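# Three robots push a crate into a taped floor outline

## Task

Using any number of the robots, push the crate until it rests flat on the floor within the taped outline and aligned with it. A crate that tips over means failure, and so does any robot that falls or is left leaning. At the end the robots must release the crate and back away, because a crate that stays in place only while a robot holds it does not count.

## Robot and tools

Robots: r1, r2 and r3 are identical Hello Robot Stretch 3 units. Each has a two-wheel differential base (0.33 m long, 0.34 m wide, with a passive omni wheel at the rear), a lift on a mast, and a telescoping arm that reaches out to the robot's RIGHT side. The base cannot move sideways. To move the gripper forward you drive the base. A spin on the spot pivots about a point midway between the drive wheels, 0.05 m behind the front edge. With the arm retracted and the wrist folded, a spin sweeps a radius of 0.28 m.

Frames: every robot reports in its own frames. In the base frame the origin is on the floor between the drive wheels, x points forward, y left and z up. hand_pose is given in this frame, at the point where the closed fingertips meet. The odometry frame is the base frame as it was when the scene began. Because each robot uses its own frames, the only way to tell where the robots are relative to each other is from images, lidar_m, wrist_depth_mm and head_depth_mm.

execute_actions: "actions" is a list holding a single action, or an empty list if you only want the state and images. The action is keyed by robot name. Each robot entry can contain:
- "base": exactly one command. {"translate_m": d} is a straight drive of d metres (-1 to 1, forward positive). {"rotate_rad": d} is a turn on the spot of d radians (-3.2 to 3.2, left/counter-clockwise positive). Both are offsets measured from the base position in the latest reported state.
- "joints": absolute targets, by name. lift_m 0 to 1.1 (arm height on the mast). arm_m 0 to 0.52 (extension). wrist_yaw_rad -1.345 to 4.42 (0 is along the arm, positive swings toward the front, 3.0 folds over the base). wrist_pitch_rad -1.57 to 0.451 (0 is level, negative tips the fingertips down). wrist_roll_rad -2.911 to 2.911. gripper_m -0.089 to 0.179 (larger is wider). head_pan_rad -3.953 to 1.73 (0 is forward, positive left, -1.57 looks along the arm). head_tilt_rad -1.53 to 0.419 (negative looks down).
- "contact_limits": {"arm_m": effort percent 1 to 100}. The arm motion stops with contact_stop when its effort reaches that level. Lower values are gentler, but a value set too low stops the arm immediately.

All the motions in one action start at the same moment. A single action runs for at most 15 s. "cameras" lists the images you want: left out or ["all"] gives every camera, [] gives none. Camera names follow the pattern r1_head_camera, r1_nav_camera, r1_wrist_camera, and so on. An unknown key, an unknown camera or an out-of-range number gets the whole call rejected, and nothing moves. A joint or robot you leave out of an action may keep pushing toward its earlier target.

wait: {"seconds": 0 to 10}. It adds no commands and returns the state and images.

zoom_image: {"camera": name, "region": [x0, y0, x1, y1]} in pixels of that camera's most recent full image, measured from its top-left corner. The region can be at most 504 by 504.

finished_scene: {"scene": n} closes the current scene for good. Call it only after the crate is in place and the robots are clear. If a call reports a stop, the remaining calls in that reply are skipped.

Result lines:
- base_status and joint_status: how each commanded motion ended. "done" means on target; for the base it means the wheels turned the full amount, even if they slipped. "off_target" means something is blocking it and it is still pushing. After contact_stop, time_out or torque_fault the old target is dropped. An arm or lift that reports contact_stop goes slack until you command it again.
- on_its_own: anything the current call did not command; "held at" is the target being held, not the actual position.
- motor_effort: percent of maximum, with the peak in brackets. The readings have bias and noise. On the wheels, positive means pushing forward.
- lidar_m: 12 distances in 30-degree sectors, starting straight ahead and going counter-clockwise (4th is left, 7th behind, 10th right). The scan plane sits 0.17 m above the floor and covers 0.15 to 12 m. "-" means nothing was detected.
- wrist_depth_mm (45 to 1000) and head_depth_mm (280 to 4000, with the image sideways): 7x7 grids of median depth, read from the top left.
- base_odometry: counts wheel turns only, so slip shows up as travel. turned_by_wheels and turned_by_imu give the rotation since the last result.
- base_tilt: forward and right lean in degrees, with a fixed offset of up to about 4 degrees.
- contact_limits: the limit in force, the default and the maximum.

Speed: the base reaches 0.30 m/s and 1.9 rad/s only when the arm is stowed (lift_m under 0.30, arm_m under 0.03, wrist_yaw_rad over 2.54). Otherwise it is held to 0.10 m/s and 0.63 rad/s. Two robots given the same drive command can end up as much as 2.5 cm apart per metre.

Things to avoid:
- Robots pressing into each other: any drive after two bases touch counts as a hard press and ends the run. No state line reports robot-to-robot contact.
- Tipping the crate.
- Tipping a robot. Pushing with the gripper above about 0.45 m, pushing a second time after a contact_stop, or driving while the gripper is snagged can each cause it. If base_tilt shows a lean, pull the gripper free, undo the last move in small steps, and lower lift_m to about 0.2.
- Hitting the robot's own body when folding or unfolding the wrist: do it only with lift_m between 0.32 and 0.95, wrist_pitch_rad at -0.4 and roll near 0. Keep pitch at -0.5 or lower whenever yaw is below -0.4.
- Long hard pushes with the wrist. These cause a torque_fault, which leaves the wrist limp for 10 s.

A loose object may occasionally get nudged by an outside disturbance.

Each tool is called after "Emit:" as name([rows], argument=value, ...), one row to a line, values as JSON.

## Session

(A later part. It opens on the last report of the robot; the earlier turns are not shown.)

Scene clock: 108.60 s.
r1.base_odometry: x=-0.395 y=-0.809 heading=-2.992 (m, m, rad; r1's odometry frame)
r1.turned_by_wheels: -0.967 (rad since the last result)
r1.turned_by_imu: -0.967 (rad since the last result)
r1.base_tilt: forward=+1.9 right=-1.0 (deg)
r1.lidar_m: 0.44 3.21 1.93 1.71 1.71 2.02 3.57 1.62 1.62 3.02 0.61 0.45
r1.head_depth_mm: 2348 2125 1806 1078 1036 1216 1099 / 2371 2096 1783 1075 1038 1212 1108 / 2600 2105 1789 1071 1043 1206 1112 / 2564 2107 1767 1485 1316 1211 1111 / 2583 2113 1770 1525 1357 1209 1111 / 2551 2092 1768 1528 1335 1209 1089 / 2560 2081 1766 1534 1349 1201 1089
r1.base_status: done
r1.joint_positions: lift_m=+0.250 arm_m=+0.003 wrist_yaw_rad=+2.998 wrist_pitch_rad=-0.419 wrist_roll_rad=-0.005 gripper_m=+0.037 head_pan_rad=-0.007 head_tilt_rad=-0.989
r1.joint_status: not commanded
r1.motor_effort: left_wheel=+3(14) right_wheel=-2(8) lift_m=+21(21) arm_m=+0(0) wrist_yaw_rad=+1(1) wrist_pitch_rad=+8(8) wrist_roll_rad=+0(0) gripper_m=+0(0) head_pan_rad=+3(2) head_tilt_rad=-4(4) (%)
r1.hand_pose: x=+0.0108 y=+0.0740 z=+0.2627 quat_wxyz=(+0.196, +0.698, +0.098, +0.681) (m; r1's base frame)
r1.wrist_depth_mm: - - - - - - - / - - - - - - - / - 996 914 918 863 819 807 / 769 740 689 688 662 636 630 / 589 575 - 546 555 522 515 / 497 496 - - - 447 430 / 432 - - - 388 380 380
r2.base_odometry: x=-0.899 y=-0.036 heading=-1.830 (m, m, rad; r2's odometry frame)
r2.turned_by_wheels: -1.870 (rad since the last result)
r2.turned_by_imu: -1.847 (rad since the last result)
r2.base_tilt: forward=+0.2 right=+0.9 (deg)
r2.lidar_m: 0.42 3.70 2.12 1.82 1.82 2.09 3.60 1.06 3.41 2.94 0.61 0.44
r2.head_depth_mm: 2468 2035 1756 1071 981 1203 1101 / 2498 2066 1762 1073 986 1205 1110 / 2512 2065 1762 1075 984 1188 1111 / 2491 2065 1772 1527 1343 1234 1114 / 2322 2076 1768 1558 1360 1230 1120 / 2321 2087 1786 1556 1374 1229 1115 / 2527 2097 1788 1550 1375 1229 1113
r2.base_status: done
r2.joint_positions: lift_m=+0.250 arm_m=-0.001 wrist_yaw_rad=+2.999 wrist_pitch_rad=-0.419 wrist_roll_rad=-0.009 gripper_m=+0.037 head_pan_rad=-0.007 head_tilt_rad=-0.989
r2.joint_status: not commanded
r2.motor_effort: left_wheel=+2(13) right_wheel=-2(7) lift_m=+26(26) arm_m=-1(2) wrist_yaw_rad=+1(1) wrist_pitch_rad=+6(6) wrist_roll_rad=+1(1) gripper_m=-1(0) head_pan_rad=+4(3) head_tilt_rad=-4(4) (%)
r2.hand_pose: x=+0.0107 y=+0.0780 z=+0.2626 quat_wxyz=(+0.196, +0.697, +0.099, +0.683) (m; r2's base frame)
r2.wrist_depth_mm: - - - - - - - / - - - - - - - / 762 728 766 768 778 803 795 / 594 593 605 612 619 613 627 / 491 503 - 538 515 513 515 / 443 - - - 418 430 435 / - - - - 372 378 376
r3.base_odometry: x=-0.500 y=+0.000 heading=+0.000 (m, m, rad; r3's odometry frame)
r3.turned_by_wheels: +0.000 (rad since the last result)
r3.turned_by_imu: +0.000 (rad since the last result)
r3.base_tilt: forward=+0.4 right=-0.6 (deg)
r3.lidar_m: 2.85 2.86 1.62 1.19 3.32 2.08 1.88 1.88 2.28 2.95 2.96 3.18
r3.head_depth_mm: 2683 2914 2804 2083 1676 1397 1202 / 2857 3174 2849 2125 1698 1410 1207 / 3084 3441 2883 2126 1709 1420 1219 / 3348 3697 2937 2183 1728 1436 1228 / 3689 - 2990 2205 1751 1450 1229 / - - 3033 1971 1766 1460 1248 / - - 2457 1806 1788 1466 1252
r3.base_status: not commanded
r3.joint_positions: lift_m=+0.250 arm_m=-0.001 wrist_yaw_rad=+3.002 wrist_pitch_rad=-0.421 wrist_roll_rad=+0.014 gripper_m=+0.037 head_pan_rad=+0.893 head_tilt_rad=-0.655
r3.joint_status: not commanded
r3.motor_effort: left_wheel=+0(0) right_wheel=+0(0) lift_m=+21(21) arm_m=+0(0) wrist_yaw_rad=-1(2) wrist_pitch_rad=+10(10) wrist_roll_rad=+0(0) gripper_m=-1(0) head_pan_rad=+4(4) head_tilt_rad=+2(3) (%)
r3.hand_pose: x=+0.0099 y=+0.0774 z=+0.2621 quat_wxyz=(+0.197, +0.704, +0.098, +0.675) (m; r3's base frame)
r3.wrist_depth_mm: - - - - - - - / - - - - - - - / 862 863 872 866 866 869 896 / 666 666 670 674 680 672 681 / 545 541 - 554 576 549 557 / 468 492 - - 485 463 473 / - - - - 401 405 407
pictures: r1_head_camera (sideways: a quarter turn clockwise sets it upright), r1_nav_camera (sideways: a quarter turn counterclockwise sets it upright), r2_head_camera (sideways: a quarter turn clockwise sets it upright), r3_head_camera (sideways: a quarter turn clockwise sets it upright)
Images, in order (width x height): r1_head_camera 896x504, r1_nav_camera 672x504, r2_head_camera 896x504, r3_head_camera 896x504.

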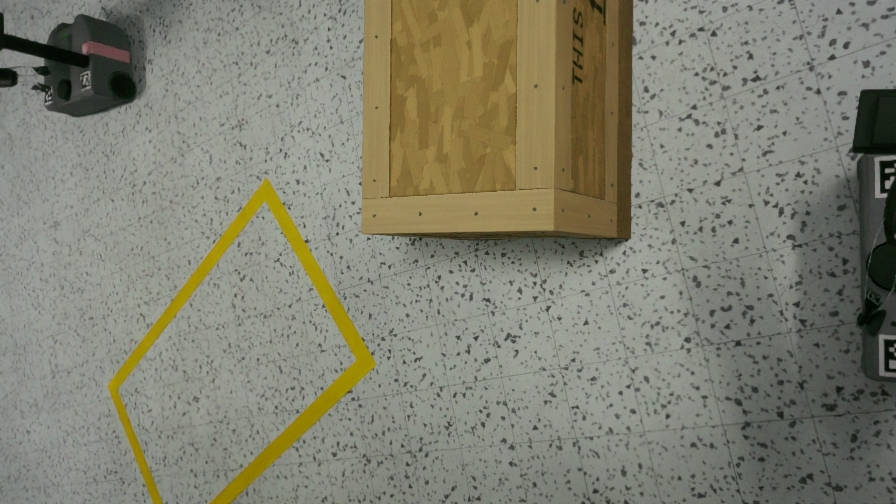

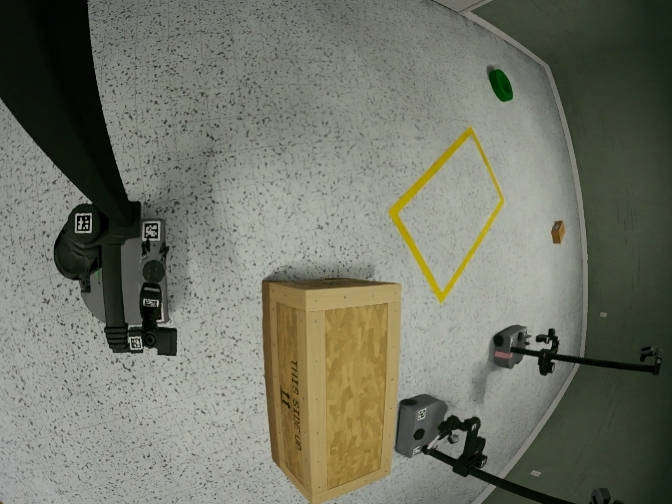

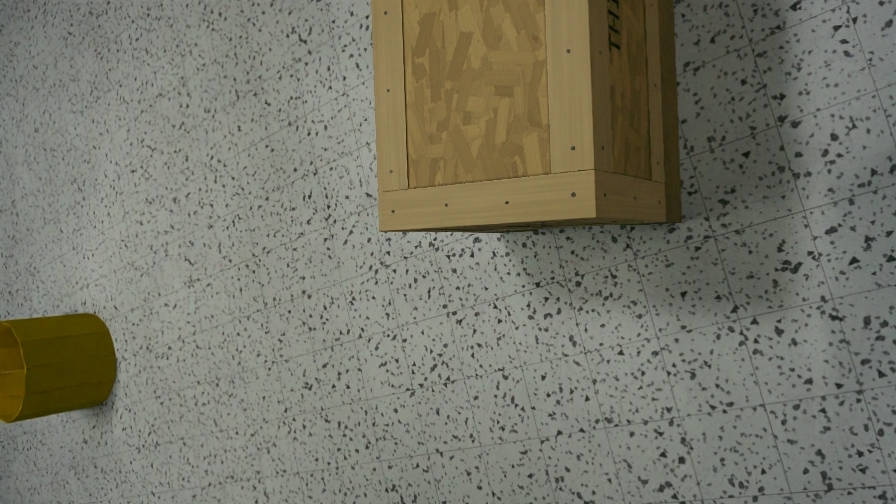

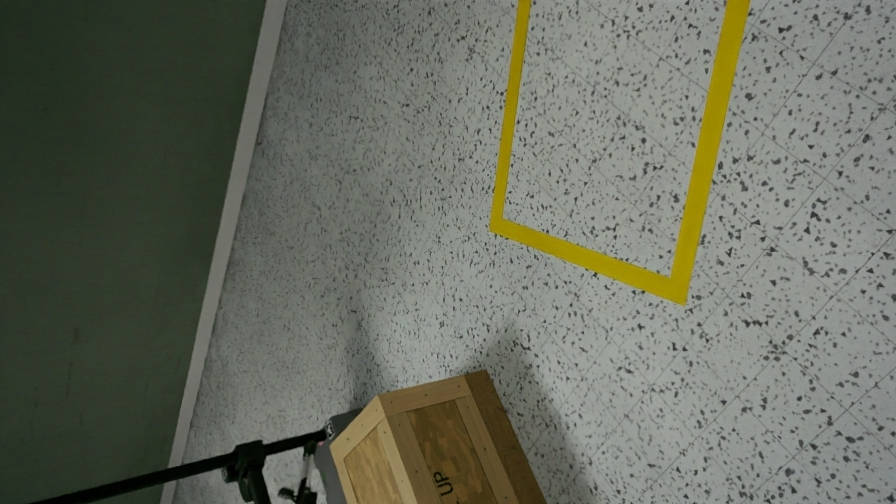

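Emit:
execute_actions([
  {"r1":{"base":{"translate_m":0.33},"joints":{"lift_m":0.52}},"r2":{"base":{"translate_m":0.31},"joints":{"lift_m":0.52}},"r3":{"joints":{"head_pan_rad":1.15}}},
], cameras=[])

Emit:
execute_actions([
  {"r1":{"base":{"translate_m":0.24},"joints":{"head_tilt_rad":-1.2}},"r2":{"base":{"translate_m":0.24},"joints":{"head_tilt_rad":-1.2}}},
], cameras=["r1_head_camera","r2_head_camera","r3_head_camera","r1_nav_camera"])

Scene clock: 121.07 s.
r1.base_odometry: x=-0.721 y=-0.858 heading=-2.992 (m, m, rad; r1's odometry frame)
r1.turned_by_wheels: +0.000 (rad since the last result)
r1.turned_by_imu: -0.001 (rad since the last result)
r1.base_tilt: forward=+1.9 right=-1.0 (deg)
r1.lidar_m: 0.24 3.33 2.02 1.78 1.78 2.10 3.83 1.87 3.37 0.41 0.15 0.15
r1.head_depth_mm: 1968 2017 1792 1545 943 846 999 / 2579 2061 1791 1541 951 844 1009 / 2582 2112 1779 1541 946 846 1011 / 2576 2074 1770 1537 1335 1195 1101 / 2548 2099 1762 1542 1347 1213 1106 / 2583 2091 1772 1525 1350 1204 1090 / 2560 2085 1759 1526 1346 1203 1090
r1.base_status: done
r1.joint_positions: lift_m=+0.520 arm_m=+0.003 wrist_yaw_rad=+2.999 wrist_pitch_rad=-0.419 wrist_roll_rad=-0.005 gripper_m=+0.037 head_pan_rad=-0.007 head_tilt_rad=-0.989
r1.joint_status: all done
r1.motor_effort: left_wheel=+4(15) right_wheel=-2(8) lift_m=+39(41) arm_m=+0(0) wrist_yaw_rad=+2(1) wrist_pitch_rad=+8(8) wrist_roll_rad=+0(0) gripper_m=+0(0) head_pan_rad=+3(3) head_tilt_rad=-5(5) (%)
r1.hand_pose: x=+0.0107 y=+0.0740 z=+0.5321 quat_wxyz=(+0.196, +0.698, +0.098, +0.681) (m; r1's base frame)
r1.wrist_depth_mm: - - - - - - - / - - - - - - - / - - - - - - - / - - - - - - - / - 986 - 936 962 918 892 / 805 835 - 790 738 754 737 / 707 705 699 686 652 658 629
r2.base_odometry: x=-0.979 y=-0.336 heading=-1.830 (m, m, rad; r2's odometry frame)
r2.turned_by_wheels: +0.000 (rad since the last result)
r2.turned_by_imu: +0.001 (rad since the last result)
r2.base_tilt: forward=+0.2 right=+0.9 (deg)
r2.lidar_m: 0.15 3.85 2.21 1.90 1.90 2.20 1.36 1.48 3.29 0.48 0.16 0.16
r2.head_depth_mm: 2468 2049 1767 1527 947 853 793 / 2500 2074 1764 1546 949 855 793 / 2510 2065 1775 1535 952 856 796 / 2478 2075 1771 1539 1372 1217 1114 / 2388 2094 1787 1546 1365 1223 1117 / 2123 2079 1761 1554 1368 1226 1120 / 2506 2078 1798 1556 1376 1232 1122
r2.base_status: done
r2.joint_positions: lift_m=+0.520 arm_m=-0.001 wrist_yaw_rad=+2.999 wrist_pitch_rad=-0.419 wrist_roll_rad=-0.009 gripper_m=+0.037 head_pan_rad=-0.007 head_tilt_rad=-0.989
r2.joint_status: all done
r2.motor_effort: left_wheel=+3(12) right_wheel=-2(7) lift_m=+37(38) arm_m=-1(1) wrist_yaw_rad=+1(1) wrist_pitch_rad=+6(6) wrist_roll_rad=+1(1) gripper_m=-1(0) head_pan_rad=+3(4) head_tilt_rad=-5(5) (%)
r2.hand_pose: x=+0.0106 y=+0.0780 z=+0.5322 quat_wxyz=(+0.196, +0.697, +0.099, +0.683) (m; r2's base frame)
r2.wrist_depth_mm: - - - - - - - / - - - - - - - / - - - - - - - / - - - - - - - / 844 825 - 852 880 873 869 / 701 729 - 715 711 735 747 / 631 625 628 638 633 638 642
r3.base_odometry: x=-0.500 y=+0.000 heading=+0.000 (m, m, rad; r3's odometry frame)
r3.turned_by_wheels: +0.000 (rad since the last result)
r3.turned_by_imu: -0.001 (rad since the last result)
r3.base_tilt: forward=+0.4 right=-0.5 (deg)
r3.lidar_m: 2.85 2.87 1.62 1.48 1.48 2.08 1.87 1.89 2.28 2.94 2.97 3.19
r3.head_depth_mm: 3226 3427 2778 2083 1683 1400 1204 / 3504 3764 2850 2118 1708 1402 1217 / 3961 - 2885 2155 1709 1424 1220 / - 3860 2477 2003 1728 1435 1226 / - - 2078 1927 1748 1442 1235 / - - 3029 1858 1761 1455 1246 / - - 3090 1789 1672 1467 1256
r3.base_status: not commanded
r3.joint_positions: lift_m=+0.250 arm_m=-0.001 wrist_yaw_rad=+3.002 wrist_pitch_rad=-0.421 wrist_roll_rad=+0.014 gripper_m=+0.037 head_pan_rad=+1.143 head_tilt_rad=-0.655
r3.joint_status: all done
r3.motor_effort: left_wheel=+0(0) right_wheel=+1(0) lift_m=+21(21) arm_m=+0(0) wrist_yaw_rad=-2(1) wrist_pitch_rad=+10(10) wrist_roll_rad=+0(0) gripper_m=-1(0) head_pan_rad=+4(30) head_tilt_rad=+2(2) (%)
r3.hand_pose: x=+0.0099 y=+0.0774 z=+0.2621 quat_wxyz=(+0.197, +0.704, +0.098, +0.675) (m; r3's base frame)
r3.wrist_depth_mm: - - - - - - - / - - - - - - - / 855 858 863 874 878 884 874 / 668 673 672 666 675 674 681 / 543 547 - 556 569 556 553 / 467 486 - - 478 469 468 / - - - - 401 405 404
pictures: none
No camera images: the call's "cameras" was empty. Leave "cameras" out to get every camera's image.

Scene clock: 127.20 s.
r1.base_odometry: x=-0.958 y=-0.894 heading=-2.992 (m, m, rad; r1's odometry frame)
r1.turned_by_wheels: +0.000 (rad since the last result)
r1.turned_by_imu: -0.787 (rad since the last result)
r1.base_tilt: forward=+1.9 right=-1.0 (deg)
r1.lidar_m: - 0.15 4.69 2.43 1.85 1.80 1.90 2.68 3.96 1.95 3.03 0.15
r1.head_depth_mm: 1746 1314 1044 988 1273 1201 1126 / 1746 1434 1044 961 1256 1213 - / 1847 1640 1039 958 892 1206 - / 1835 1629 1492 953 879 847 - / 1827 1655 1483 949 896 1203 - / 1821 1637 1485 1366 1251 1175 - / 1799 1622 1491 1361 1266 1171 1131
r1.base_status: translate_m off_target (by the wheels' count: +0.2398 of +0.2400)
r1.joint_positions: lift_m=+0.520 arm_m=+0.003 wrist_yaw_rad=+2.999 wrist_pitch_rad=-0.416 wrist_roll_rad=-0.005 gripper_m=+0.037 head_pan_rad=-0.006 head_tilt_rad=-1.190
r1.joint_status: all done
r1.on_its_own: left_wheel is at rest, and its effort (+25) is outside its rest range (-18 to +18); right_wheel is at rest, and its effort (+26) is outside its rest range (-18 to +18)
r1.motor_effort: left_wheel=+25(73) right_wheel=+26(83) lift_m=+34(40) arm_m=+0(0) wrist_yaw_rad=+1(2) wrist_pitch_rad=+7(8) wrist_roll_rad=+0(0) gripper_m=+0(0) head_pan_rad=+3(3) head_tilt_rad=-4(19) (%)
r1.hand_pose: x=+0.0106 y=+0.0744 z=+0.5329 quat_wxyz=(+0.195, +0.698, +0.097, +0.682) (m; r1's base frame)
r1.wrist_depth_mm: - - - - - - - / - - - - - - - / - - - - - - - / - - - - - - - / - - - 949 971 899 355 / 850 806 - 791 765 760 297 / 736 695 676 688 670 412 261
r2.base_odometry: x=-1.040 y=-0.567 heading=-1.830 (m, m, rad; r2's odometry frame)
r2.turned_by_wheels: +0.000 (rad since the last result)
r2.turned_by_imu: -0.880 (rad since the last result)
r2.base_tilt: forward=+0.2 right=+0.9 (deg)
r2.lidar_m: - 0.15 0.36 3.05 2.05 1.92 1.95 2.48 1.44 4.54 3.03 0.15
r2.head_depth_mm: 1243 1306 1033 980 1263 1179 - / 1741 1133 1037 955 1231 1177 1083 / 1753 1428 1040 954 881 1164 - / 1803 1632 1042 959 882 837 - / 1811 1626 1489 955 887 1169 - / 1810 1634 1492 1361 905 1187 1119 / 1825 1656 1500 1378 1266 1185 1121
r2.base_status: translate_m off_target (by the wheels' count: +0.2399 of +0.2400)
r2.joint_positions: lift_m=+0.520 arm_m=-0.001 wrist_yaw_rad=+2.999 wrist_pitch_rad=-0.417 wrist_roll_rad=-0.009 gripper_m=+0.037 head_pan_rad=-0.006 head_tilt_rad=-1.191
r2.joint_status: all done
r2.on_its_own: left_wheel is at rest, and its effort (+23) is outside its rest range (-18 to +18); right_wheel is at rest, and its effort (+21) is outside its rest range (-18 to +18)
r2.motor_effort: left_wheel=+23(55) right_wheel=+21(55) lift_m=+34(37) arm_m=-1(1) wrist_yaw_rad=+1(1) wrist_pitch_rad=+5(6) wrist_roll_rad=+1(1) gripper_m=+0(1) head_pan_rad=+3(3) head_tilt_rad=-4(21) (%)
r2.hand_pose: x=+0.0106 y=+0.0783 z=+0.5327 quat_wxyz=(+0.195, +0.697, +0.098, +0.683) (m; r2's base frame)
r2.wrist_depth_mm: - - - - - - - / - - - - - - - / - - - - - - - / - - - - - 434 - / 830 836 - 850 865 353 358 / 718 731 - 734 690 299 301 / 620 631 629 638 601 260 261
r3.base_odometry: x=-0.500 y=+0.000 heading=+0.000 (m, m, rad; r3's odometry frame)
r3.turned_by_wheels: +0.000 (rad since the last result)
r3.turned_by_imu: -0.001 (rad since the last result)
r3.base_tilt: forward=+0.4 right=-0.6 (deg)
r3.lidar_m: 2.86 2.87 1.62 1.57 3.31 2.08 1.87 1.89 2.28 2.95 2.96 3.21
r3.head_depth_mm: 3177 3434 2764 2100 1670 1401 1206 / 3563 3727 2824 2108 1691 1409 1209 / 3884 - 2884 2146 1706 1420 1219 / - 3659 2300 2019 1727 1437 1227 / - - 2090 1937 1737 1445 1236 / - - 3021 1852 1752 1461 1245 / - - 3084 1795 1773 1480 1259
r3.base_status: not commanded
r3.joint_positions: lift_m=+0.250 arm_m=-0.001 wrist_yaw_rad=+3.002 wrist_pitch_rad=-0.421 wrist_roll_rad=+0.014 gripper_m=+0.037 head_pan_rad=+1.143 head_tilt_rad=-0.655
r3.joint_status: not commanded
r3.motor_effort: left_wheel=+0(0) right_wheel=+0(0) lift_m=+21(21) arm_m=+0(0) wrist_yaw_rad=-1(2) wrist_pitch_rad=+10(10) wrist_roll_rad=+0(0) gripper_m=+0(2) head_pan_rad=+4(3) head_tilt_rad=+2(2) (%)
r3.hand_pose: x=+0.0099 y=+0.0774 z=+0.2621 quat_wxyz=(+0.197, +0.704, +0.098, +0.675) (m; r3's base frame)
r3.wrist_depth_mm: - - - - - - - / - - - - - - - / 859 869 855 866 883 894 892 / 662 665 672 676 665 681 685 / 542 535 - 549 571 550 558 / 468 494 - - 480 469 467 / - - - - 402 405 407
pictures: r1_head_camera (sideways: a quarter turn clockwise sets it upright), r1_nav_camera (sideways: a quarter turn counterclockwise sets it upright), r2_head_camera (sideways: a quarter turn clockwise sets it upright), r3_head_camera (sideways: a quarter turn clockwise sets it upright)
Images, in order (width x height): r1_head_camera 896x504, r1_nav_camera 672x504, r2_head_camera 896x504, r3_head_camera 896x504.

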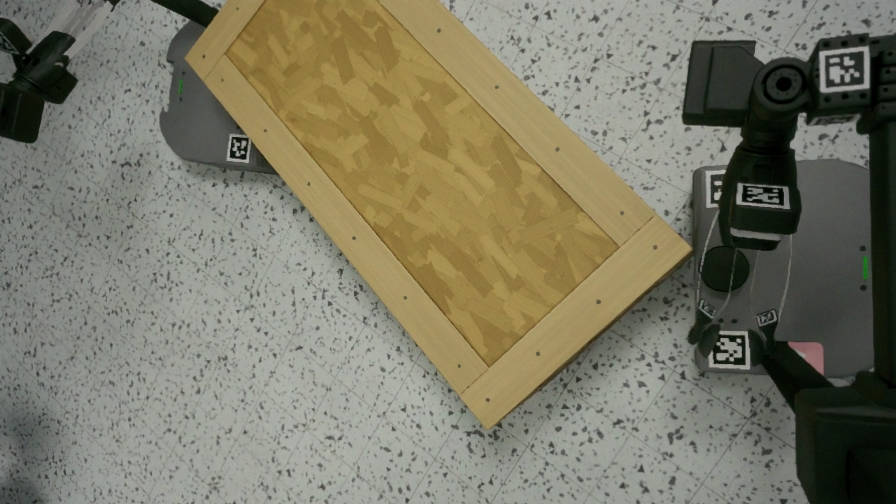

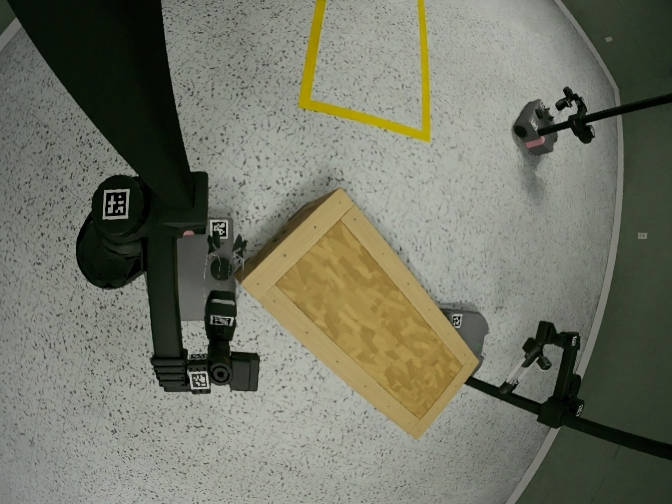

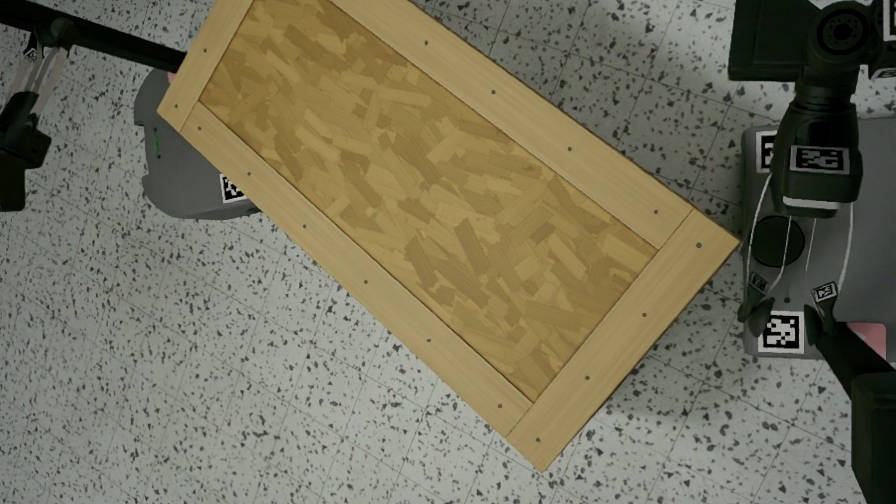

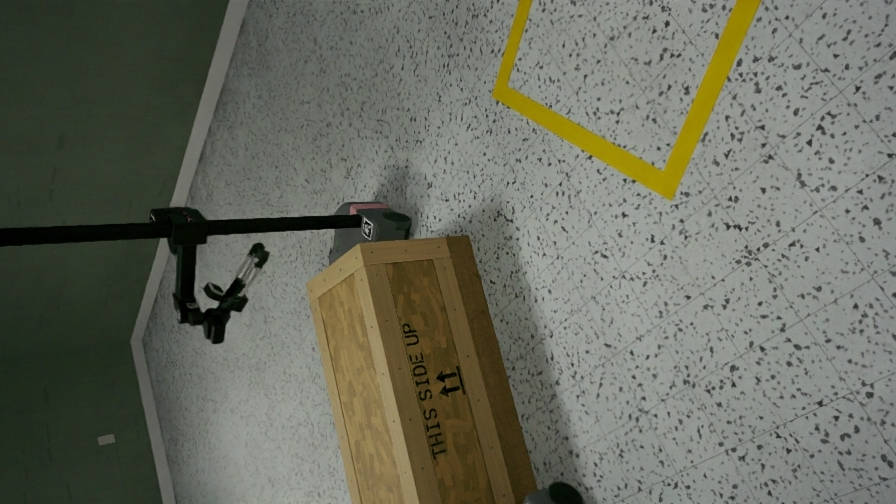

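Emit:
execute_actions([
  {"r1":{"base":{"translate_m":-0.3}},"r2":{"base":{"translate_m":-0.3}}},
], cameras=[])

Emit:
execute_actions([
  {"r1":{"joints":{"lift_m":0.28}},"r2":{"base":{"rotate_rad":0.86},"joints":{"lift_m":0.28}}},
], cameras=[])

Emit:
execute_actions([
  {"r2":{"base":{"translate_m":0.43},"joints":{"head_pan_rad":-1.57}}},
], cameras=["r2_head_camera","r2_nav_camera"])

Scene clock: 151.20 s.
r1.base_odometry: x=-0.662 y=-0.849 heading=-2.992 (m, m, rad; r1's odometry frame)
r1.turned_by_wheels: +0.000 (rad since the last result)
r1.turned_by_imu: +0.001 (rad since the last result)
r1.base_tilt: forward=+1.9 right=-1.1 (deg)
r1.lidar_m: 0.35 0.55 4.85 2.11 1.59 1.55 1.63 2.30 3.82 1.92 3.27 0.45
r1.head_depth_mm: 1609 1156 1334 1384 1273 1194 1118 / 1616 1145 1066 1367 1280 1216 - / 1797 1150 1041 1195 1276 1213 - / 1836 1629 1038 977 1265 1203 - / 1819 1651 1038 1196 1274 1196 - / 1799 1622 1435 1346 1266 1179 - / 1809 1613 1476 1367 1254 1172 1132
r1.base_status: done
r1.joint_positions: lift_m=+0.520 arm_m=+0.003 wrist_yaw_rad=+2.999 wrist_pitch_rad=-0.416 wrist_roll_rad=-0.005 gripper_m=+0.037 head_pan_rad=-0.006 head_tilt_rad=-1.190
r1.joint_status: not commanded
r1.motor_effort: left_wheel=+1(19) right_wheel=+1(19) lift_m=+35(34) arm_m=+0(0) wrist_yaw_rad=+0(1) wrist_pitch_rad=+6(7) wrist_roll_rad=+0(0) gripper_m=+0(0) head_pan_rad=+3(3) head_tilt_rad=-4(3) (%)
r1.hand_pose: x=+0.0106 y=+0.0744 z=+0.5329 quat_wxyz=(+0.195, +0.698, +0.097, +0.682) (m; r1's base frame)
r1.wrist_depth_mm: - - - - - - - / - - - - - - - / - - - - - - - / - - - - - - - / - - - 952 924 919 843 / 825 825 - 783 745 771 742 / 704 698 703 676 667 654 643
r2.base_odometry: x=-0.963 y=-0.277 heading=-1.830 (m, m, rad; r2's odometry frame)
r2.turned_by_wheels: +0.000 (rad since the last result)
r2.turned_by_imu: -0.003 (rad since the last result)
r2.base_tilt: forward=+0.3 right=+0.9 (deg)
r2.lidar_m: 0.35 0.46 2.12 2.64 1.77 1.65 1.67 2.12 1.33 1.47 3.32 0.55
r2.head_depth_mm: 1804 1142 1463 1359 1266 1181 - / 1247 1136 1061 1345 1259 1178 1079 / 1609 1137 1035 1105 1271 1176 - / 1758 1133 1037 966 1241 1185 - / 1809 1655 1032 992 1270 1195 - / 1806 1635 1044 1328 1276 1187 1121 / 1818 1641 1499 1382 1274 1187 1119
r2.base_status: done
r2.joint_positions: lift_m=+0.520 arm_m=-0.001 wrist_yaw_rad=+2.999 wrist_pitch_rad=-0.417 wrist_roll_rad=-0.009 gripper_m=+0.037 head_pan_rad=-0.006 head_tilt_rad=-1.191
r2.joint_status: not commanded
r2.motor_effort: left_wheel=+3(19) right_wheel=-1(17) lift_m=+35(35) arm_m=-1(2) wrist_yaw_rad=+1(1) wrist_pitch_rad=+5(5) wrist_roll_rad=+1(1) gripper_m=+1(0) head_pan_rad=+3(4) head_tilt_rad=-3(4) (%)
r2.hand_pose: x=+0.0106 y=+0.0783 z=+0.5327 quat_wxyz=(+0.195, +0.697, +0.098, +0.683) (m; r2's base frame)
r2.wrist_depth_mm: - - - - - - - / - - - - - - - / - - - - - - - / - - - - - - - / 838 845 - 865 873 862 544 / 720 726 - 725 713 741 498 / 623 631 619 635 640 639 446
r3.base_odometry: x=-0.500 y=+0.000 heading=+0.000 (m, m, rad; r3's odometry frame)
r3.turned_by_wheels: +0.000 (rad since the last result)
r3.turned_by_imu: -0.001 (rad since the last result)
r3.base_tilt: forward=+0.4 right=-0.6 (deg)
r3.lidar_m: 2.85 2.85 1.62 1.59 1.47 2.09 1.88 1.89 2.28 2.95 2.97 3.20
r3.head_depth_mm: 3156 3415 2794 2104 1685 1405 1200 / 3543 3728 2866 2108 1697 1408 1209 / 3861 3855 2627 2151 1699 1427 1220 / - 3671 2562 2014 1721 1429 1228 / - - 2085 1923 1746 1441 1239 / - - 3054 1847 1770 1463 1245 / - - 3088 1783 1777 1479 1256
r3.base_status: not commanded
r3.joint_positions: lift_m=+0.250 arm_m=-0.001 wrist_yaw_rad=+3.002 wrist_pitch_rad=-0.421 wrist_roll_rad=+0.014 gripper_m=+0.037 head_pan_rad=+1.143 head_tilt_rad=-0.655
r3.joint_status: not commanded
r3.motor_effort: left_wheel=+0(0) right_wheel=+0(1) lift_m=+21(21) arm_m=+0(0) wrist_yaw_rad=-1(1) wrist_pitch_rad=+10(10) wrist_roll_rad=+0(0) gripper_m=+0(1) head_pan_rad=+4(4) head_tilt_rad=+2(3) (%)
r3.hand_pose: x=+0.0099 y=+0.0774 z=+0.2621 quat_wxyz=(+0.197, +0.704, +0.098, +0.675) (m; r3's base frame)
r3.wrist_depth_mm: - - - - - - - / - - - - - - - / 863 844 865 879 887 882 891 / 659 665 674 669 669 685 688 / 534 548 - 550 571 551 550 / 466 487 - - 484 466 469 / - - - - 402 402 404
pictures: none
No camera images: the call's "cameras" was empty. Leave "cameras" out to get every camera's image.

Scene clock: 154.20 s.
r1.base_odometry: x=-0.662 y=-0.849 heading=-2.992 (m, m, rad; r1's odometry frame)
r1.turned_by_wheels: +0.000 (rad since the last result)
r1.turned_by_imu: +0.000 (rad since the last result)
r1.base_tilt: forward=+1.9 right=-1.0 (deg)
r1.lidar_m: 0.35 0.55 4.84 2.11 1.59 1.55 1.63 2.31 3.81 1.92 3.27 0.44
r1.head_depth_mm: 1817 1155 1325 1372 1282 1188 1104 / 1605 1143 1065 1368 1275 1197 1107 / 1668 1151 1041 1183 1273 1204 - / 1821 1645 1039 978 1269 1200 - / 1815 1645 1037 1197 1266 1205 - / 1798 1626 1435 1355 1268 1173 - / 1794 1637 1483 1361 1262 1168 1119
r1.base_status: not commanded
r1.joint_positions: lift_m=+0.280 arm_m=+0.003 wrist_yaw_rad=+2.999 wrist_pitch_rad=-0.416 wrist_roll_rad=-0.005 gripper_m=+0.037 head_pan_rad=-0.006 head_tilt_rad=-1.190
r1.joint_status: all done
r1.motor_effort: left_wheel=+2(1) right_wheel=+1(0) lift_m=+21(32) arm_m=+0(0) wrist_yaw_rad=+1(1) wrist_pitch_rad=+7(6) wrist_roll_rad=+0(0) gripper_m=+0(0) head_pan_rad=+3(3) head_tilt_rad=-4(4) (%)
r1.hand_pose: x=+0.0106 y=+0.0744 z=+0.2934 quat_wxyz=(+0.195, +0.698, +0.097, +0.682) (m; r1's base frame)
r1.wrist_depth_mm: - - - - - - - / - - - - - - - / - - - 988 960 919 857 / 817 781 791 736 726 696 670 / 650 625 - 595 590 572 560 / 534 536 - - 471 482 465 / 455 - - - 410 408 406
r2.base_odometry: x=-0.963 y=-0.277 heading=-0.970 (m, m, rad; r2's odometry frame)
r2.turned_by_wheels: +0.860 (rad since the last result)
r2.turned_by_imu: +0.852 (rad since the last result)
r2.base_tilt: forward=+0.2 right=+0.9 (deg)
r2.lidar_m: 2.13 3.52 1.95 1.65 1.65 1.87 3.12 1.33 3.63 0.99 0.35 0.37
r2.head_depth_mm: 1785 1623 1491 958 934 1180 1104 / 1787 1620 1483 1285 1247 1184 - / 1794 1634 1495 1368 1268 1183 - / 1805 1627 1495 1366 1273 1197 - / 1800 1635 1491 1370 1273 1189 - / 1805 1649 1493 1371 1265 1188 1135 / 1822 1646 1500 1375 1273 1187 1109
r2.base_status: done
r2.joint_positions: lift_m=+0.280 arm_m=-0.001 wrist_yaw_rad=+2.999 wrist_pitch_rad=-0.417 wrist_roll_rad=-0.009 gripper_m=+0.037 head_pan_rad=-0.006 head_tilt_rad=-1.191
r2.joint_status: all done
r2.motor_effort: left_wheel=-1(7) right_wheel=+2(6) lift_m=+26(32) arm_m=-1(1) wrist_yaw_rad=+1(1) wrist_pitch_rad=+5(5) wrist_roll_rad=+0(1) gripper_m=+0(0) head_pan_rad=+3(3) head_tilt_rad=-4(3) (%)
r2.hand_pose: x=+0.0106 y=+0.0783 z=+0.2931 quat_wxyz=(+0.195, +0.697, +0.098, +0.683) (m; r2's base frame)
r2.wrist_depth_mm: - - - - - - - / - - - - - - - / 803 807 846 854 853 851 867 / 653 649 650 665 657 671 674 / 542 542 - 549 555 550 563 / 453 485 - - 450 469 470 / - - - - 404 407 406
r3.base_odometry: x=-0.500 y=+0.000 heading=+0.000 (m, m, rad; r3's odometry frame)
r3.turned_by_wheels: +0.000 (rad since the last result)
r3.turned_by_imu: +0.000 (rad since the last result)
r3.base_tilt: forward=+0.4 right=-0.6 (deg)
r3.lidar_m: 2.85 2.87 1.63 1.59 3.31 2.08 1.88 1.89 2.28 2.95 2.97 3.20
r3.head_depth_mm: 3176 3426 2808 2097 1665 1402 1206 / 3546 3773 2845 2119 1696 1413 1209 / 3898 - 2619 2128 1710 1425 1219 / - - 2562 2030 1722 1434 1228 / - - 2087 1936 1736 1450 1230 / - - 3052 1845 1754 1464 1241 / - - 3084 1785 1773 1471 1257
r3.base_status: not commanded
r3.joint_positions: lift_m=+0.250 arm_m=-0.001 wrist_yaw_rad=+3.002 wrist_pitch_rad=-0.421 wrist_roll_rad=+0.014 gripper_m=+0.037 head_pan_rad=+1.143 head_tilt_rad=-0.655
r3.joint_status: not commanded
r3.motor_effort: left_wheel=+0(0) right_wheel=+0(0) lift_m=+21(21) arm_m=+0(0) wrist_yaw_rad=-1(2) wrist_pitch_rad=+10(10) wrist_roll_rad=+0(0) gripper_m=+0(0) head_pan_rad=+3(5) head_tilt_rad=+2(3) (%)
r3.hand_pose: x=+0.0099 y=+0.0774 z=+0.2621 quat_wxyz=(+0.197, +0.704, +0.098, +0.675) (m; r3's base frame)
r3.wrist_depth_mm: - - - - - - - / - - - - - - - / 850 859 871 864 856 876 873 / 660 661 671 672 681 684 692 / 543 544 - 551 571 550 555 / 466 491 - - 482 467 464 / - - - - 400 402 404
pictures: none
No camera images: the call's "cameras" was empty. Leave "cameras" out to get every camera's image.

Scene clock: 157.30 s.
r1.base_odometry: x=-0.662 y=-0.849 heading=-2.992 (m, m, rad; r1's odometry frame)
r1.turned_by_wheels: +0.000 (rad since the last result)
r1.turned_by_imu: +0.000 (rad since the last result)
r1.base_tilt: forward=+1.9 right=-1.1 (deg)
r1.lidar_m: 0.35 0.55 4.84 2.12 1.59 1.55 1.63 2.30 3.82 1.92 3.26 0.45
r1.head_depth_mm: 1825 1150 1333 1391 1287 1188 1113 / 1832 1147 1062 1369 1280 1196 1108 / 1835 1140 1042 1193 1274 1206 - / 1815 1646 1036 973 1271 1204 - / 1804 1651 1038 1202 1270 1202 - / 1813 1636 1433 1359 1258 1175 - / 1807 1631 1495 1361 1261 1169 1117
r1.base_status: not commanded
r1.joint_positions: lift_m=+0.280 arm_m=+0.003 wrist_yaw_rad=+2.999 wrist_pitch_rad=-0.416 wrist_roll_rad=-0.005 gripper_m=+0.037 head_pan_rad=-0.006 head_tilt_rad=-1.190
r1.joint_status: not commanded
r1.motor_effort: left_wheel=+1(1) right_wheel=+0(0) lift_m=+21(21) arm_m=+0(0) wrist_yaw_rad=-1(0) wrist_pitch_rad=+7(7) wrist_roll_rad=+0(0) gripper_m=+1(0) head_pan_rad=+4(3) head_tilt_rad=-4(4) (%)
r1.hand_pose: x=+0.0106 y=+0.0744 z=+0.2934 quat_wxyz=(+0.195, +0.698, +0.097, +0.682) (m; r1's base frame)
r1.wrist_depth_mm: - - - - - - - / - - - - - - - / - - - 977 930 914 861 / 819 795 773 757 735 699 670 / 639 634 - 603 597 565 561 / 525 525 - - 477 484 473 / 455 - - - 424 412 407
r2.base_odometry: x=-0.720 y=-0.632 heading=-0.970 (m, m, rad; r2's odometry frame)
r2.turned_by_wheels: +0.000 (rad since the last result)
r2.turned_by_imu: +0.003 (rad since the last result)
r2.base_tilt: forward=+0.2 right=+0.9 (deg)
r2.lidar_m: 1.70 3.75 2.09 1.78 1.77 2.02 3.37 1.73 0.27 0.26 0.26 3.38
r2.head_depth_mm: 1791 1614 1484 1362 1261 1177 - / 1804 1604 1418 962 1110 - - / 1794 1134 1036 954 909 - - / 1801 1136 1041 955 910 - - / 1807 1140 1038 955 955 1185 1108 / 1661 1615 1478 1359 1261 1186 1111 / 1521 1582 1497 1377 1272 1182 1106
r2.base_status: done
r2.joint_positions: lift_m=+0.280 arm_m=-0.001 wrist_yaw_rad=+2.999 wrist_pitch_rad=-0.417 wrist_roll_rad=-0.009 gripper_m=+0.037 head_pan_rad=-1.564 head_tilt_rad=-1.191
r2.joint_status: all done
r2.motor_effort: left_wheel=-1(9) right_wheel=+2(11) lift_m=+26(26) arm_m=-1(1) wrist_yaw_rad=+1(1) wrist_pitch_rad=+5(5) wrist_roll_rad=+1(0) gripper_m=+0(0) head_pan_rad=-3(50) head_tilt_rad=-4(3) (%)
r2.hand_pose: x=+0.0106 y=+0.0783 z=+0.2931 quat_wxyz=(+0.195, +0.697, +0.098, +0.683) (m; r2's base frame)
r2.wrist_depth_mm: - - - - - - - / - - - - - - - / 806 804 835 836 849 859 852 / 646 639 652 656 658 676 679 / 539 535 - 560 561 542 556 / 459 487 - - 452 465 471 / - - - - 405 408 411
r3.base_odometry: x=-0.500 y=+0.000 heading=+0.000 (m, m, rad; r3's odometry frame)
r3.turned_by_wheels: +0.000 (rad since the last result)
r3.turned_by_imu: +0.000 (rad since the last result)
r3.base_tilt: forward=+0.4 right=-0.6 (deg)
r3.lidar_m: 2.86 2.87 1.62 1.59 1.86 2.09 1.87 1.89 2.28 2.95 2.96 3.19
r3.head_depth_mm: 3205 3426 2786 2092 1673 1400 1206 / 3518 3751 2839 2118 1692 1413 1209 / 3856 - 2614 2156 1717 1429 1225 / - - 2538 2014 1723 1432 1227 / - - 2075 1932 1732 1450 1230 / - - 3002 1853 1763 1457 1247 / - - 3062 1791 1784 1465 1255
r3.base_status: not commanded
r3.joint_positions: lift_m=+0.250 arm_m=-0.001 wrist_yaw_rad=+3.002 wrist_pitch_rad=-0.421 wrist_roll_rad=+0.014 gripper_m=+0.037 head_pan_rad=+1.143 head_tilt_rad=-0.655
r3.joint_status: not commanded
r3.motor_effort: left_wheel=+0(0) right_wheel=+0(0) lift_m=+21(21) arm_m=+0(0) wrist_yaw_rad=-2(1) wrist_pitch_rad=+10(10) wrist_roll_rad=+0(0) gripper_m=+0(1) head_pan_rad=+4(5) head_tilt_rad=+2(3) (%)
r3.hand_pose: x=+0.0099 y=+0.0774 z=+0.2621 quat_wxyz=(+0.197, +0.704, +0.098, +0.675) (m; r3's base frame)
r3.wrist_depth_mm: - - - - - - - / - - - - - - - / 849 857 870 859 875 881 883 / 667 670 677 666 674 681 673 / 546 543 - 552 573 555 559 / 468 493 - - 483 467 465 / - - - - 404 406 405
pictures: r2_head_camera (sideways: a quarter turn clockwise sets it upright), r2_nav_camera (sideways: a quarter turn counterclockwise sets it upright)
Images, in order (width x height): r2_head_camera 896x504, r2_nav_camera 672x504.

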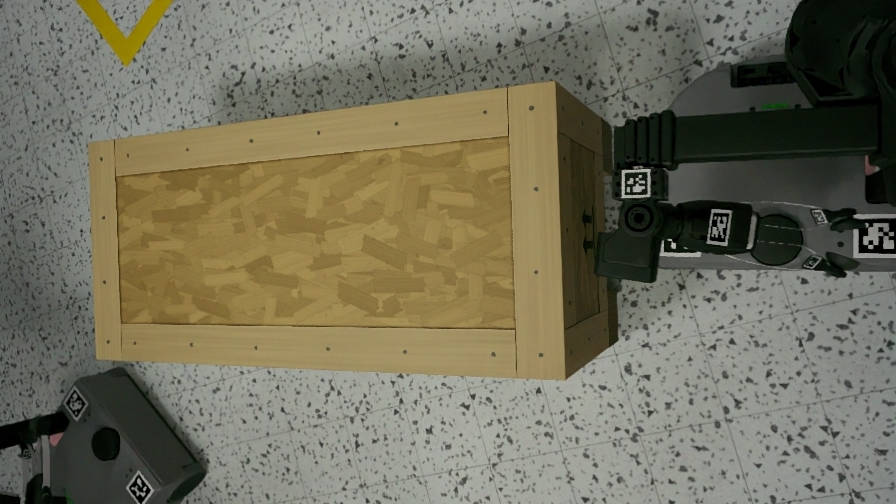

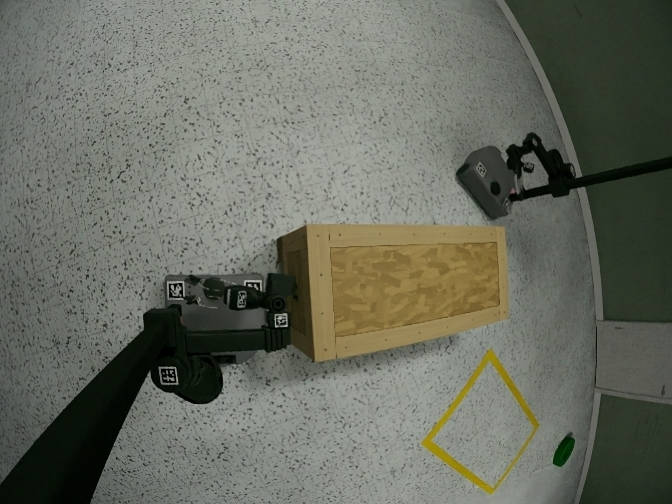

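Emit:
execute_actions([
  {"r2":{"base":{"rotate_rad":-1.585},"joints":{"lift_m":0.5,"head_pan_rad":0}},"r1":{"base":{"translate_m":-0.2}}},
], cameras=[])

Emit:
execute_actions([
  {"r2":{"base":{"translate_m":0.36}}},
], cameras=["r2_head_camera","r3_head_camera"])

Scene clock: 165.03 s.
r1.base_odometry: x=-0.464 y=-0.819 heading=-2.992 (m, m, rad; r1's odometry frame)
r1.turned_by_wheels: +0.000 (rad since the last result)
r1.turned_by_imu: +0.000 (rad since the last result)
r1.base_tilt: forward=+1.8 right=-0.9 (deg)
r1.lidar_m: 0.54 0.84 4.61 1.89 1.42 1.39 1.46 2.06 3.71 1.93 3.43 0.72
r1.head_depth_mm: 1277 1199 1507 1384 1278 1181 1103 / 1267 1165 1450 1377 1281 1194 1109 / 1822 1144 1131 1376 1267 1210 - / 1818 1142 1053 1348 1272 1203 - / 1823 1136 1148 1366 1268 1198 - / 1804 1634 1457 1363 1260 1179 - / 1811 1623 1484 1356 1262 1171 1115
r1.base_status: done
r1.joint_positions: lift_m=+0.280 arm_m=+0.003 wrist_yaw_rad=+2.999 wrist_pitch_rad=-0.416 wrist_roll_rad=-0.005 gripper_m=+0.037 head_pan_rad=-0.006 head_tilt_rad=-1.190
r1.joint_status: not commanded
r1.motor_effort: left_wheel=+1(11) right_wheel=+0(6) lift_m=+21(21) arm_m=+0(0) wrist_yaw_rad=+1(1) wrist_pitch_rad=+7(7) wrist_roll_rad=+0(0) gripper_m=+0(0) head_pan_rad=+3(2) head_tilt_rad=-4(4) (%)
r1.hand_pose: x=+0.0106 y=+0.0744 z=+0.2934 quat_wxyz=(+0.195, +0.698, +0.097, +0.682) (m; r1's base frame)
r1.wrist_depth_mm: - - - - - - - / - - - - - - - / - - - 959 950 920 874 / 837 799 742 733 731 706 674 / 653 639 - 592 599 565 553 / 534 515 - - 476 473 473 / 449 - - - 415 415 410
r2.base_odometry: x=-0.720 y=-0.632 heading=-2.555 (m, m, rad; r2's odometry frame)
r2.turned_by_wheels: -1.585 (rad since the last result)
r2.turned_by_imu: -1.573 (rad since the last result)
r2.base_tilt: forward=+0.3 right=+0.9 (deg)
r2.lidar_m: 0.26 0.26 3.37 1.70 3.84 2.10 1.77 1.77 2.01 3.31 1.73 0.27
r2.head_depth_mm: 1782 1624 1483 1358 1253 1187 - / 1781 1623 1463 984 1230 1182 - / 1812 1131 1038 955 968 1187 - / 1804 1137 1040 954 937 1194 - / 1813 1141 1039 957 913 1197 - / 1813 1613 1460 1347 1242 1182 1124 / 1687 1641 1495 1382 1283 1193 1128
r2.base_status: done
r2.joint_positions: lift_m=+0.500 arm_m=-0.001 wrist_yaw_rad=+2.999 wrist_pitch_rad=-0.417 wrist_roll_rad=-0.009 gripper_m=+0.037 head_pan_rad=-0.007 head_tilt_rad=-1.191
r2.joint_status: all done
r2.motor_effort: left_wheel=+3(12) right_wheel=-2(8) lift_m=+37(38) arm_m=-1(1) wrist_yaw_rad=+1(1) wrist_pitch_rad=+5(5) wrist_roll_rad=+1(1) gripper_m=+0(1) head_pan_rad=+4(49) head_tilt_rad=-4(4) (%)
r2.hand_pose: x=+0.0106 y=+0.0782 z=+0.5126 quat_wxyz=(+0.195, +0.697, +0.098, +0.683) (m; r2's base frame)
r2.wrist_depth_mm: - - - - - - - / - - - - - - - / - - - - - - - / - - - - - - - / 804 830 - 821 837 359 327 / 697 702 - 698 690 371 288 / 604 600 615 617 620 361 269
r3.base_odometry: x=-0.500 y=+0.000 heading=+0.000 (m, m, rad; r3's odometry frame)
r3.turned_by_wheels: +0.000 (rad since the last result)
r3.turned_by_imu: -0.001 (rad since the last result)
r3.base_tilt: forward=+0.5 right=-0.6 (deg)
r3.lidar_m: 2.86 2.86 1.62 1.59 3.32 2.08 1.88 1.89 2.28 2.95 2.96 3.18
r3.head_depth_mm: 3182 3464 2811 2079 1670 1401 1210 / 3502 3714 2857 2120 1690 1409 1208 / 3897 3868 2667 2144 1706 1427 1219 / - - 2702 2021 1726 1435 1228 / - - 2077 1929 1754 1445 1237 / - - 3085 1846 1759 1454 1247 / - - 3082 1790 1777 1467 1251
r3.base_status: not commanded
r3.joint_positions: lift_m=+0.250 arm_m=-0.001 wrist_yaw_rad=+3.002 wrist_pitch_rad=-0.421 wrist_roll_rad=+0.014 gripper_m=+0.037 head_pan_rad=+1.143 head_tilt_rad=-0.655
r3.joint_status: not commanded
r3.motor_effort: left_wheel=+0(0) right_wheel=+0(0) lift_m=+21(21) arm_m=+0(0) wrist_yaw_rad=-1(2) wrist_pitch_rad=+10(10) wrist_roll_rad=+0(0) gripper_m=+0(1) head_pan_rad=+4(5) head_tilt_rad=+3(2) (%)
r3.hand_pose: x=+0.0099 y=+0.0774 z=+0.2621 quat_wxyz=(+0.197, +0.704, +0.098, +0.675) (m; r3's base frame)
r3.wrist_depth_mm: - - - - - - - / - - - - - - - / 851 848 879 882 875 898 894 / 665 673 666 669 672 681 683 / 544 543 - 549 575 553 549 / 465 486 - - 480 468 471 / - - - - 402 402 407
pictures: none
No camera images: the call's "cameras" was empty. Leave "cameras" out to get every camera's image.

Scene clock: 170.47 s.
r1.base_odometry: x=-0.464 y=-0.819 heading=-2.992 (m, m, rad; r1's odometry frame)
r1.turned_by_wheels: +0.000 (rad since the last result)
r1.turned_by_imu: +0.000 (rad since the last result)
r1.base_tilt: forward=+1.9 right=-1.0 (deg)
r1.lidar_m: 0.54 0.84 4.60 1.88 1.42 1.39 1.46 2.06 3.71 1.92 3.41 0.72
r1.head_depth_mm: 1285 1203 1498 1384 1277 1191 1102 / 1275 1162 1442 1384 1284 1198 1108 / 1833 1148 1127 1368 1273 1211 - / 1833 1134 1053 1348 1262 1201 - / 1830 1134 1136 1373 1265 1202 - / 1802 1639 1451 1367 1263 1170 - / 1799 1615 1487 1357 1254 1174 1118
r1.base_status: not commanded
r1.joint_positions: lift_m=+0.280 arm_m=+0.003 wrist_yaw_rad=+2.999 wrist_pitch_rad=-0.416 wrist_roll_rad=-0.005 gripper_m=+0.037 head_pan_rad=-0.006 head_tilt_rad=-1.190
r1.joint_status: not commanded
r1.motor_effort: left_wheel=+1(1) right_wheel=+0(0) lift_m=+21(21) arm_m=+0(0) wrist_yaw_rad=+0(0) wrist_pitch_rad=+7(7) wrist_roll_rad=+0(0) gripper_m=+0(1) head_pan_rad=+2(2) head_tilt_rad=-4(4) (%)
r1.hand_pose: x=+0.0106 y=+0.0744 z=+0.2934 quat_wxyz=(+0.195, +0.698, +0.097, +0.682) (m; r1's base frame)
r1.wrist_depth_mm: - - - - - - - / - - - - - - - / - - - - 947 904 861 / 832 801 766 741 727 694 670 / 650 643 - 594 602 578 563 / 530 522 - - 469 482 468 / 450 - - - 420 410 406
r2.base_odometry: x=-1.020 y=-0.831 heading=-2.554 (m, m, rad; r2's odometry frame)
r2.turned_by_wheels: +0.001 (rad since the last result)
r2.turned_by_imu: +0.040 (rad since the last result)
r2.base_tilt: forward=+0.2 right=+1.0 (deg)
r2.lidar_m: - - 0.15 1.73 1.83 2.28 1.98 1.97 2.29 0.20 0.15 -
r2.head_depth_mm: 1791 1621 1491 1359 1260 1192 - / 1801 1619 1074 958 876 838 - / 1805 1135 1034 956 884 833 - / 1800 1140 1032 954 884 839 - / 1809 1135 1040 959 883 831 - / 1803 1637 1490 1361 1266 1166 1127 / 1565 1602 1502 1381 1271 1184 1126
r2.base_status: translate_m off_target (by the wheels' count: +0.3597 of +0.3600)
r2.joint_positions: lift_m=+0.500 arm_m=-0.001 wrist_yaw_rad=+3.000 wrist_pitch_rad=-0.417 wrist_roll_rad=-0.009 gripper_m=+0.037 head_pan_rad=+0.000 head_tilt_rad=-1.191
r2.joint_status: not commanded
r2.on_its_own: left_wheel is at rest, and its effort (+58) is outside its rest range (-18 to +18); right_wheel is at rest, and its effort (+30) is outside its rest range (-18 to +18)
r2.motor_effort: left_wheel=+58(100) right_wheel=+30(91) lift_m=+32(38) arm_m=-1(1) wrist_yaw_rad=+0(3) wrist_pitch_rad=+5(7) wrist_roll_rad=+0(1) gripper_m=+1(0) head_pan_rad=+0(3) head_tilt_rad=-4(5) (%)
r2.hand_pose: x=+0.0104 y=+0.0783 z=+0.5128 quat_wxyz=(+0.195, +0.697, +0.098, +0.683) (m; r2's base frame)
r2.wrist_depth_mm: - - - - - - - / - - - - - - - / - - - - - - - / - - - - - - - / 809 824 - 830 328 322 327 / 703 698 - 674 267 279 279 / 599 613 617 600 238 241 243
r3.base_odometry: x=-0.500 y=+0.000 heading=+0.000 (m, m, rad; r3's odometry frame)
r3.turned_by_wheels: +0.000 (rad since the last result)
r3.turned_by_imu: -0.001 (rad since the last result)
r3.base_tilt: forward=+0.4 right=-0.6 (deg)
r3.lidar_m: 2.86 2.86 1.62 1.59 3.33 2.08 1.88 1.89 2.28 2.96 2.97 3.19
r3.head_depth_mm: 3217 3444 2796 2105 1673 1398 1205 / 3531 3800 2837 2136 1693 1411 1210 / 3848 3854 2658 2162 1699 1418 1220 / - - 2709 2023 1727 1433 1224 / - - 2091 1927 1733 1452 1240 / - - 3015 1854 1750 1458 1243 / - - 3094 1792 1769 1473 1251
r3.base_status: not commanded
r3.joint_positions: lift_m=+0.250 arm_m=-0.001 wrist_yaw_rad=+3.002 wrist_pitch_rad=-0.421 wrist_roll_rad=+0.014 gripper_m=+0.037 head_pan_rad=+1.143 head_tilt_rad=-0.655
r3.joint_status: not commanded
r3.motor_effort: left_wheel=+0(0) right_wheel=+0(0) lift_m=+22(22) arm_m=+0(0) wrist_yaw_rad=-2(2) wrist_pitch_rad=+10(10) wrist_roll_rad=+0(0) gripper_m=+0(0) head_pan_rad=+4(5) head_tilt_rad=+2(1) (%)
r3.hand_pose: x=+0.0099 y=+0.0774 z=+0.2621 quat_wxyz=(+0.197, +0.704, +0.098, +0.675) (m; r3's base frame)
r3.wrist_depth_mm: - - - - - - - / - - - - - - - / 844 850 871 864 884 880 876 / 664 667 676 675 672 668 682 / 538 546 - 555 568 550 560 / 464 493 - - 479 463 471 / - - - - 403 401 403
pictures: r2_head_camera (sideways: a quarter turn clockwise sets it upright), r3_head_camera (sideways: a quarter turn clockwise sets it upright)
Images, in order (width x height): r2_head_camera 896x504, r3_head_camera 896x504.

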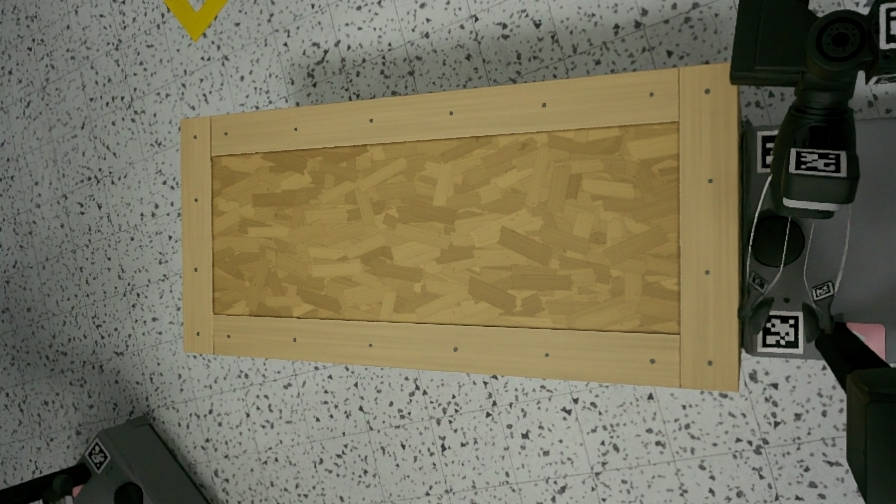

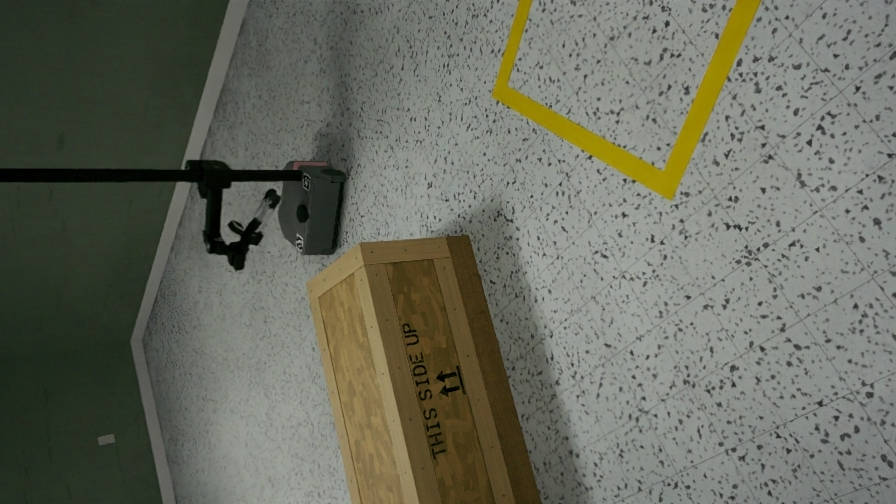

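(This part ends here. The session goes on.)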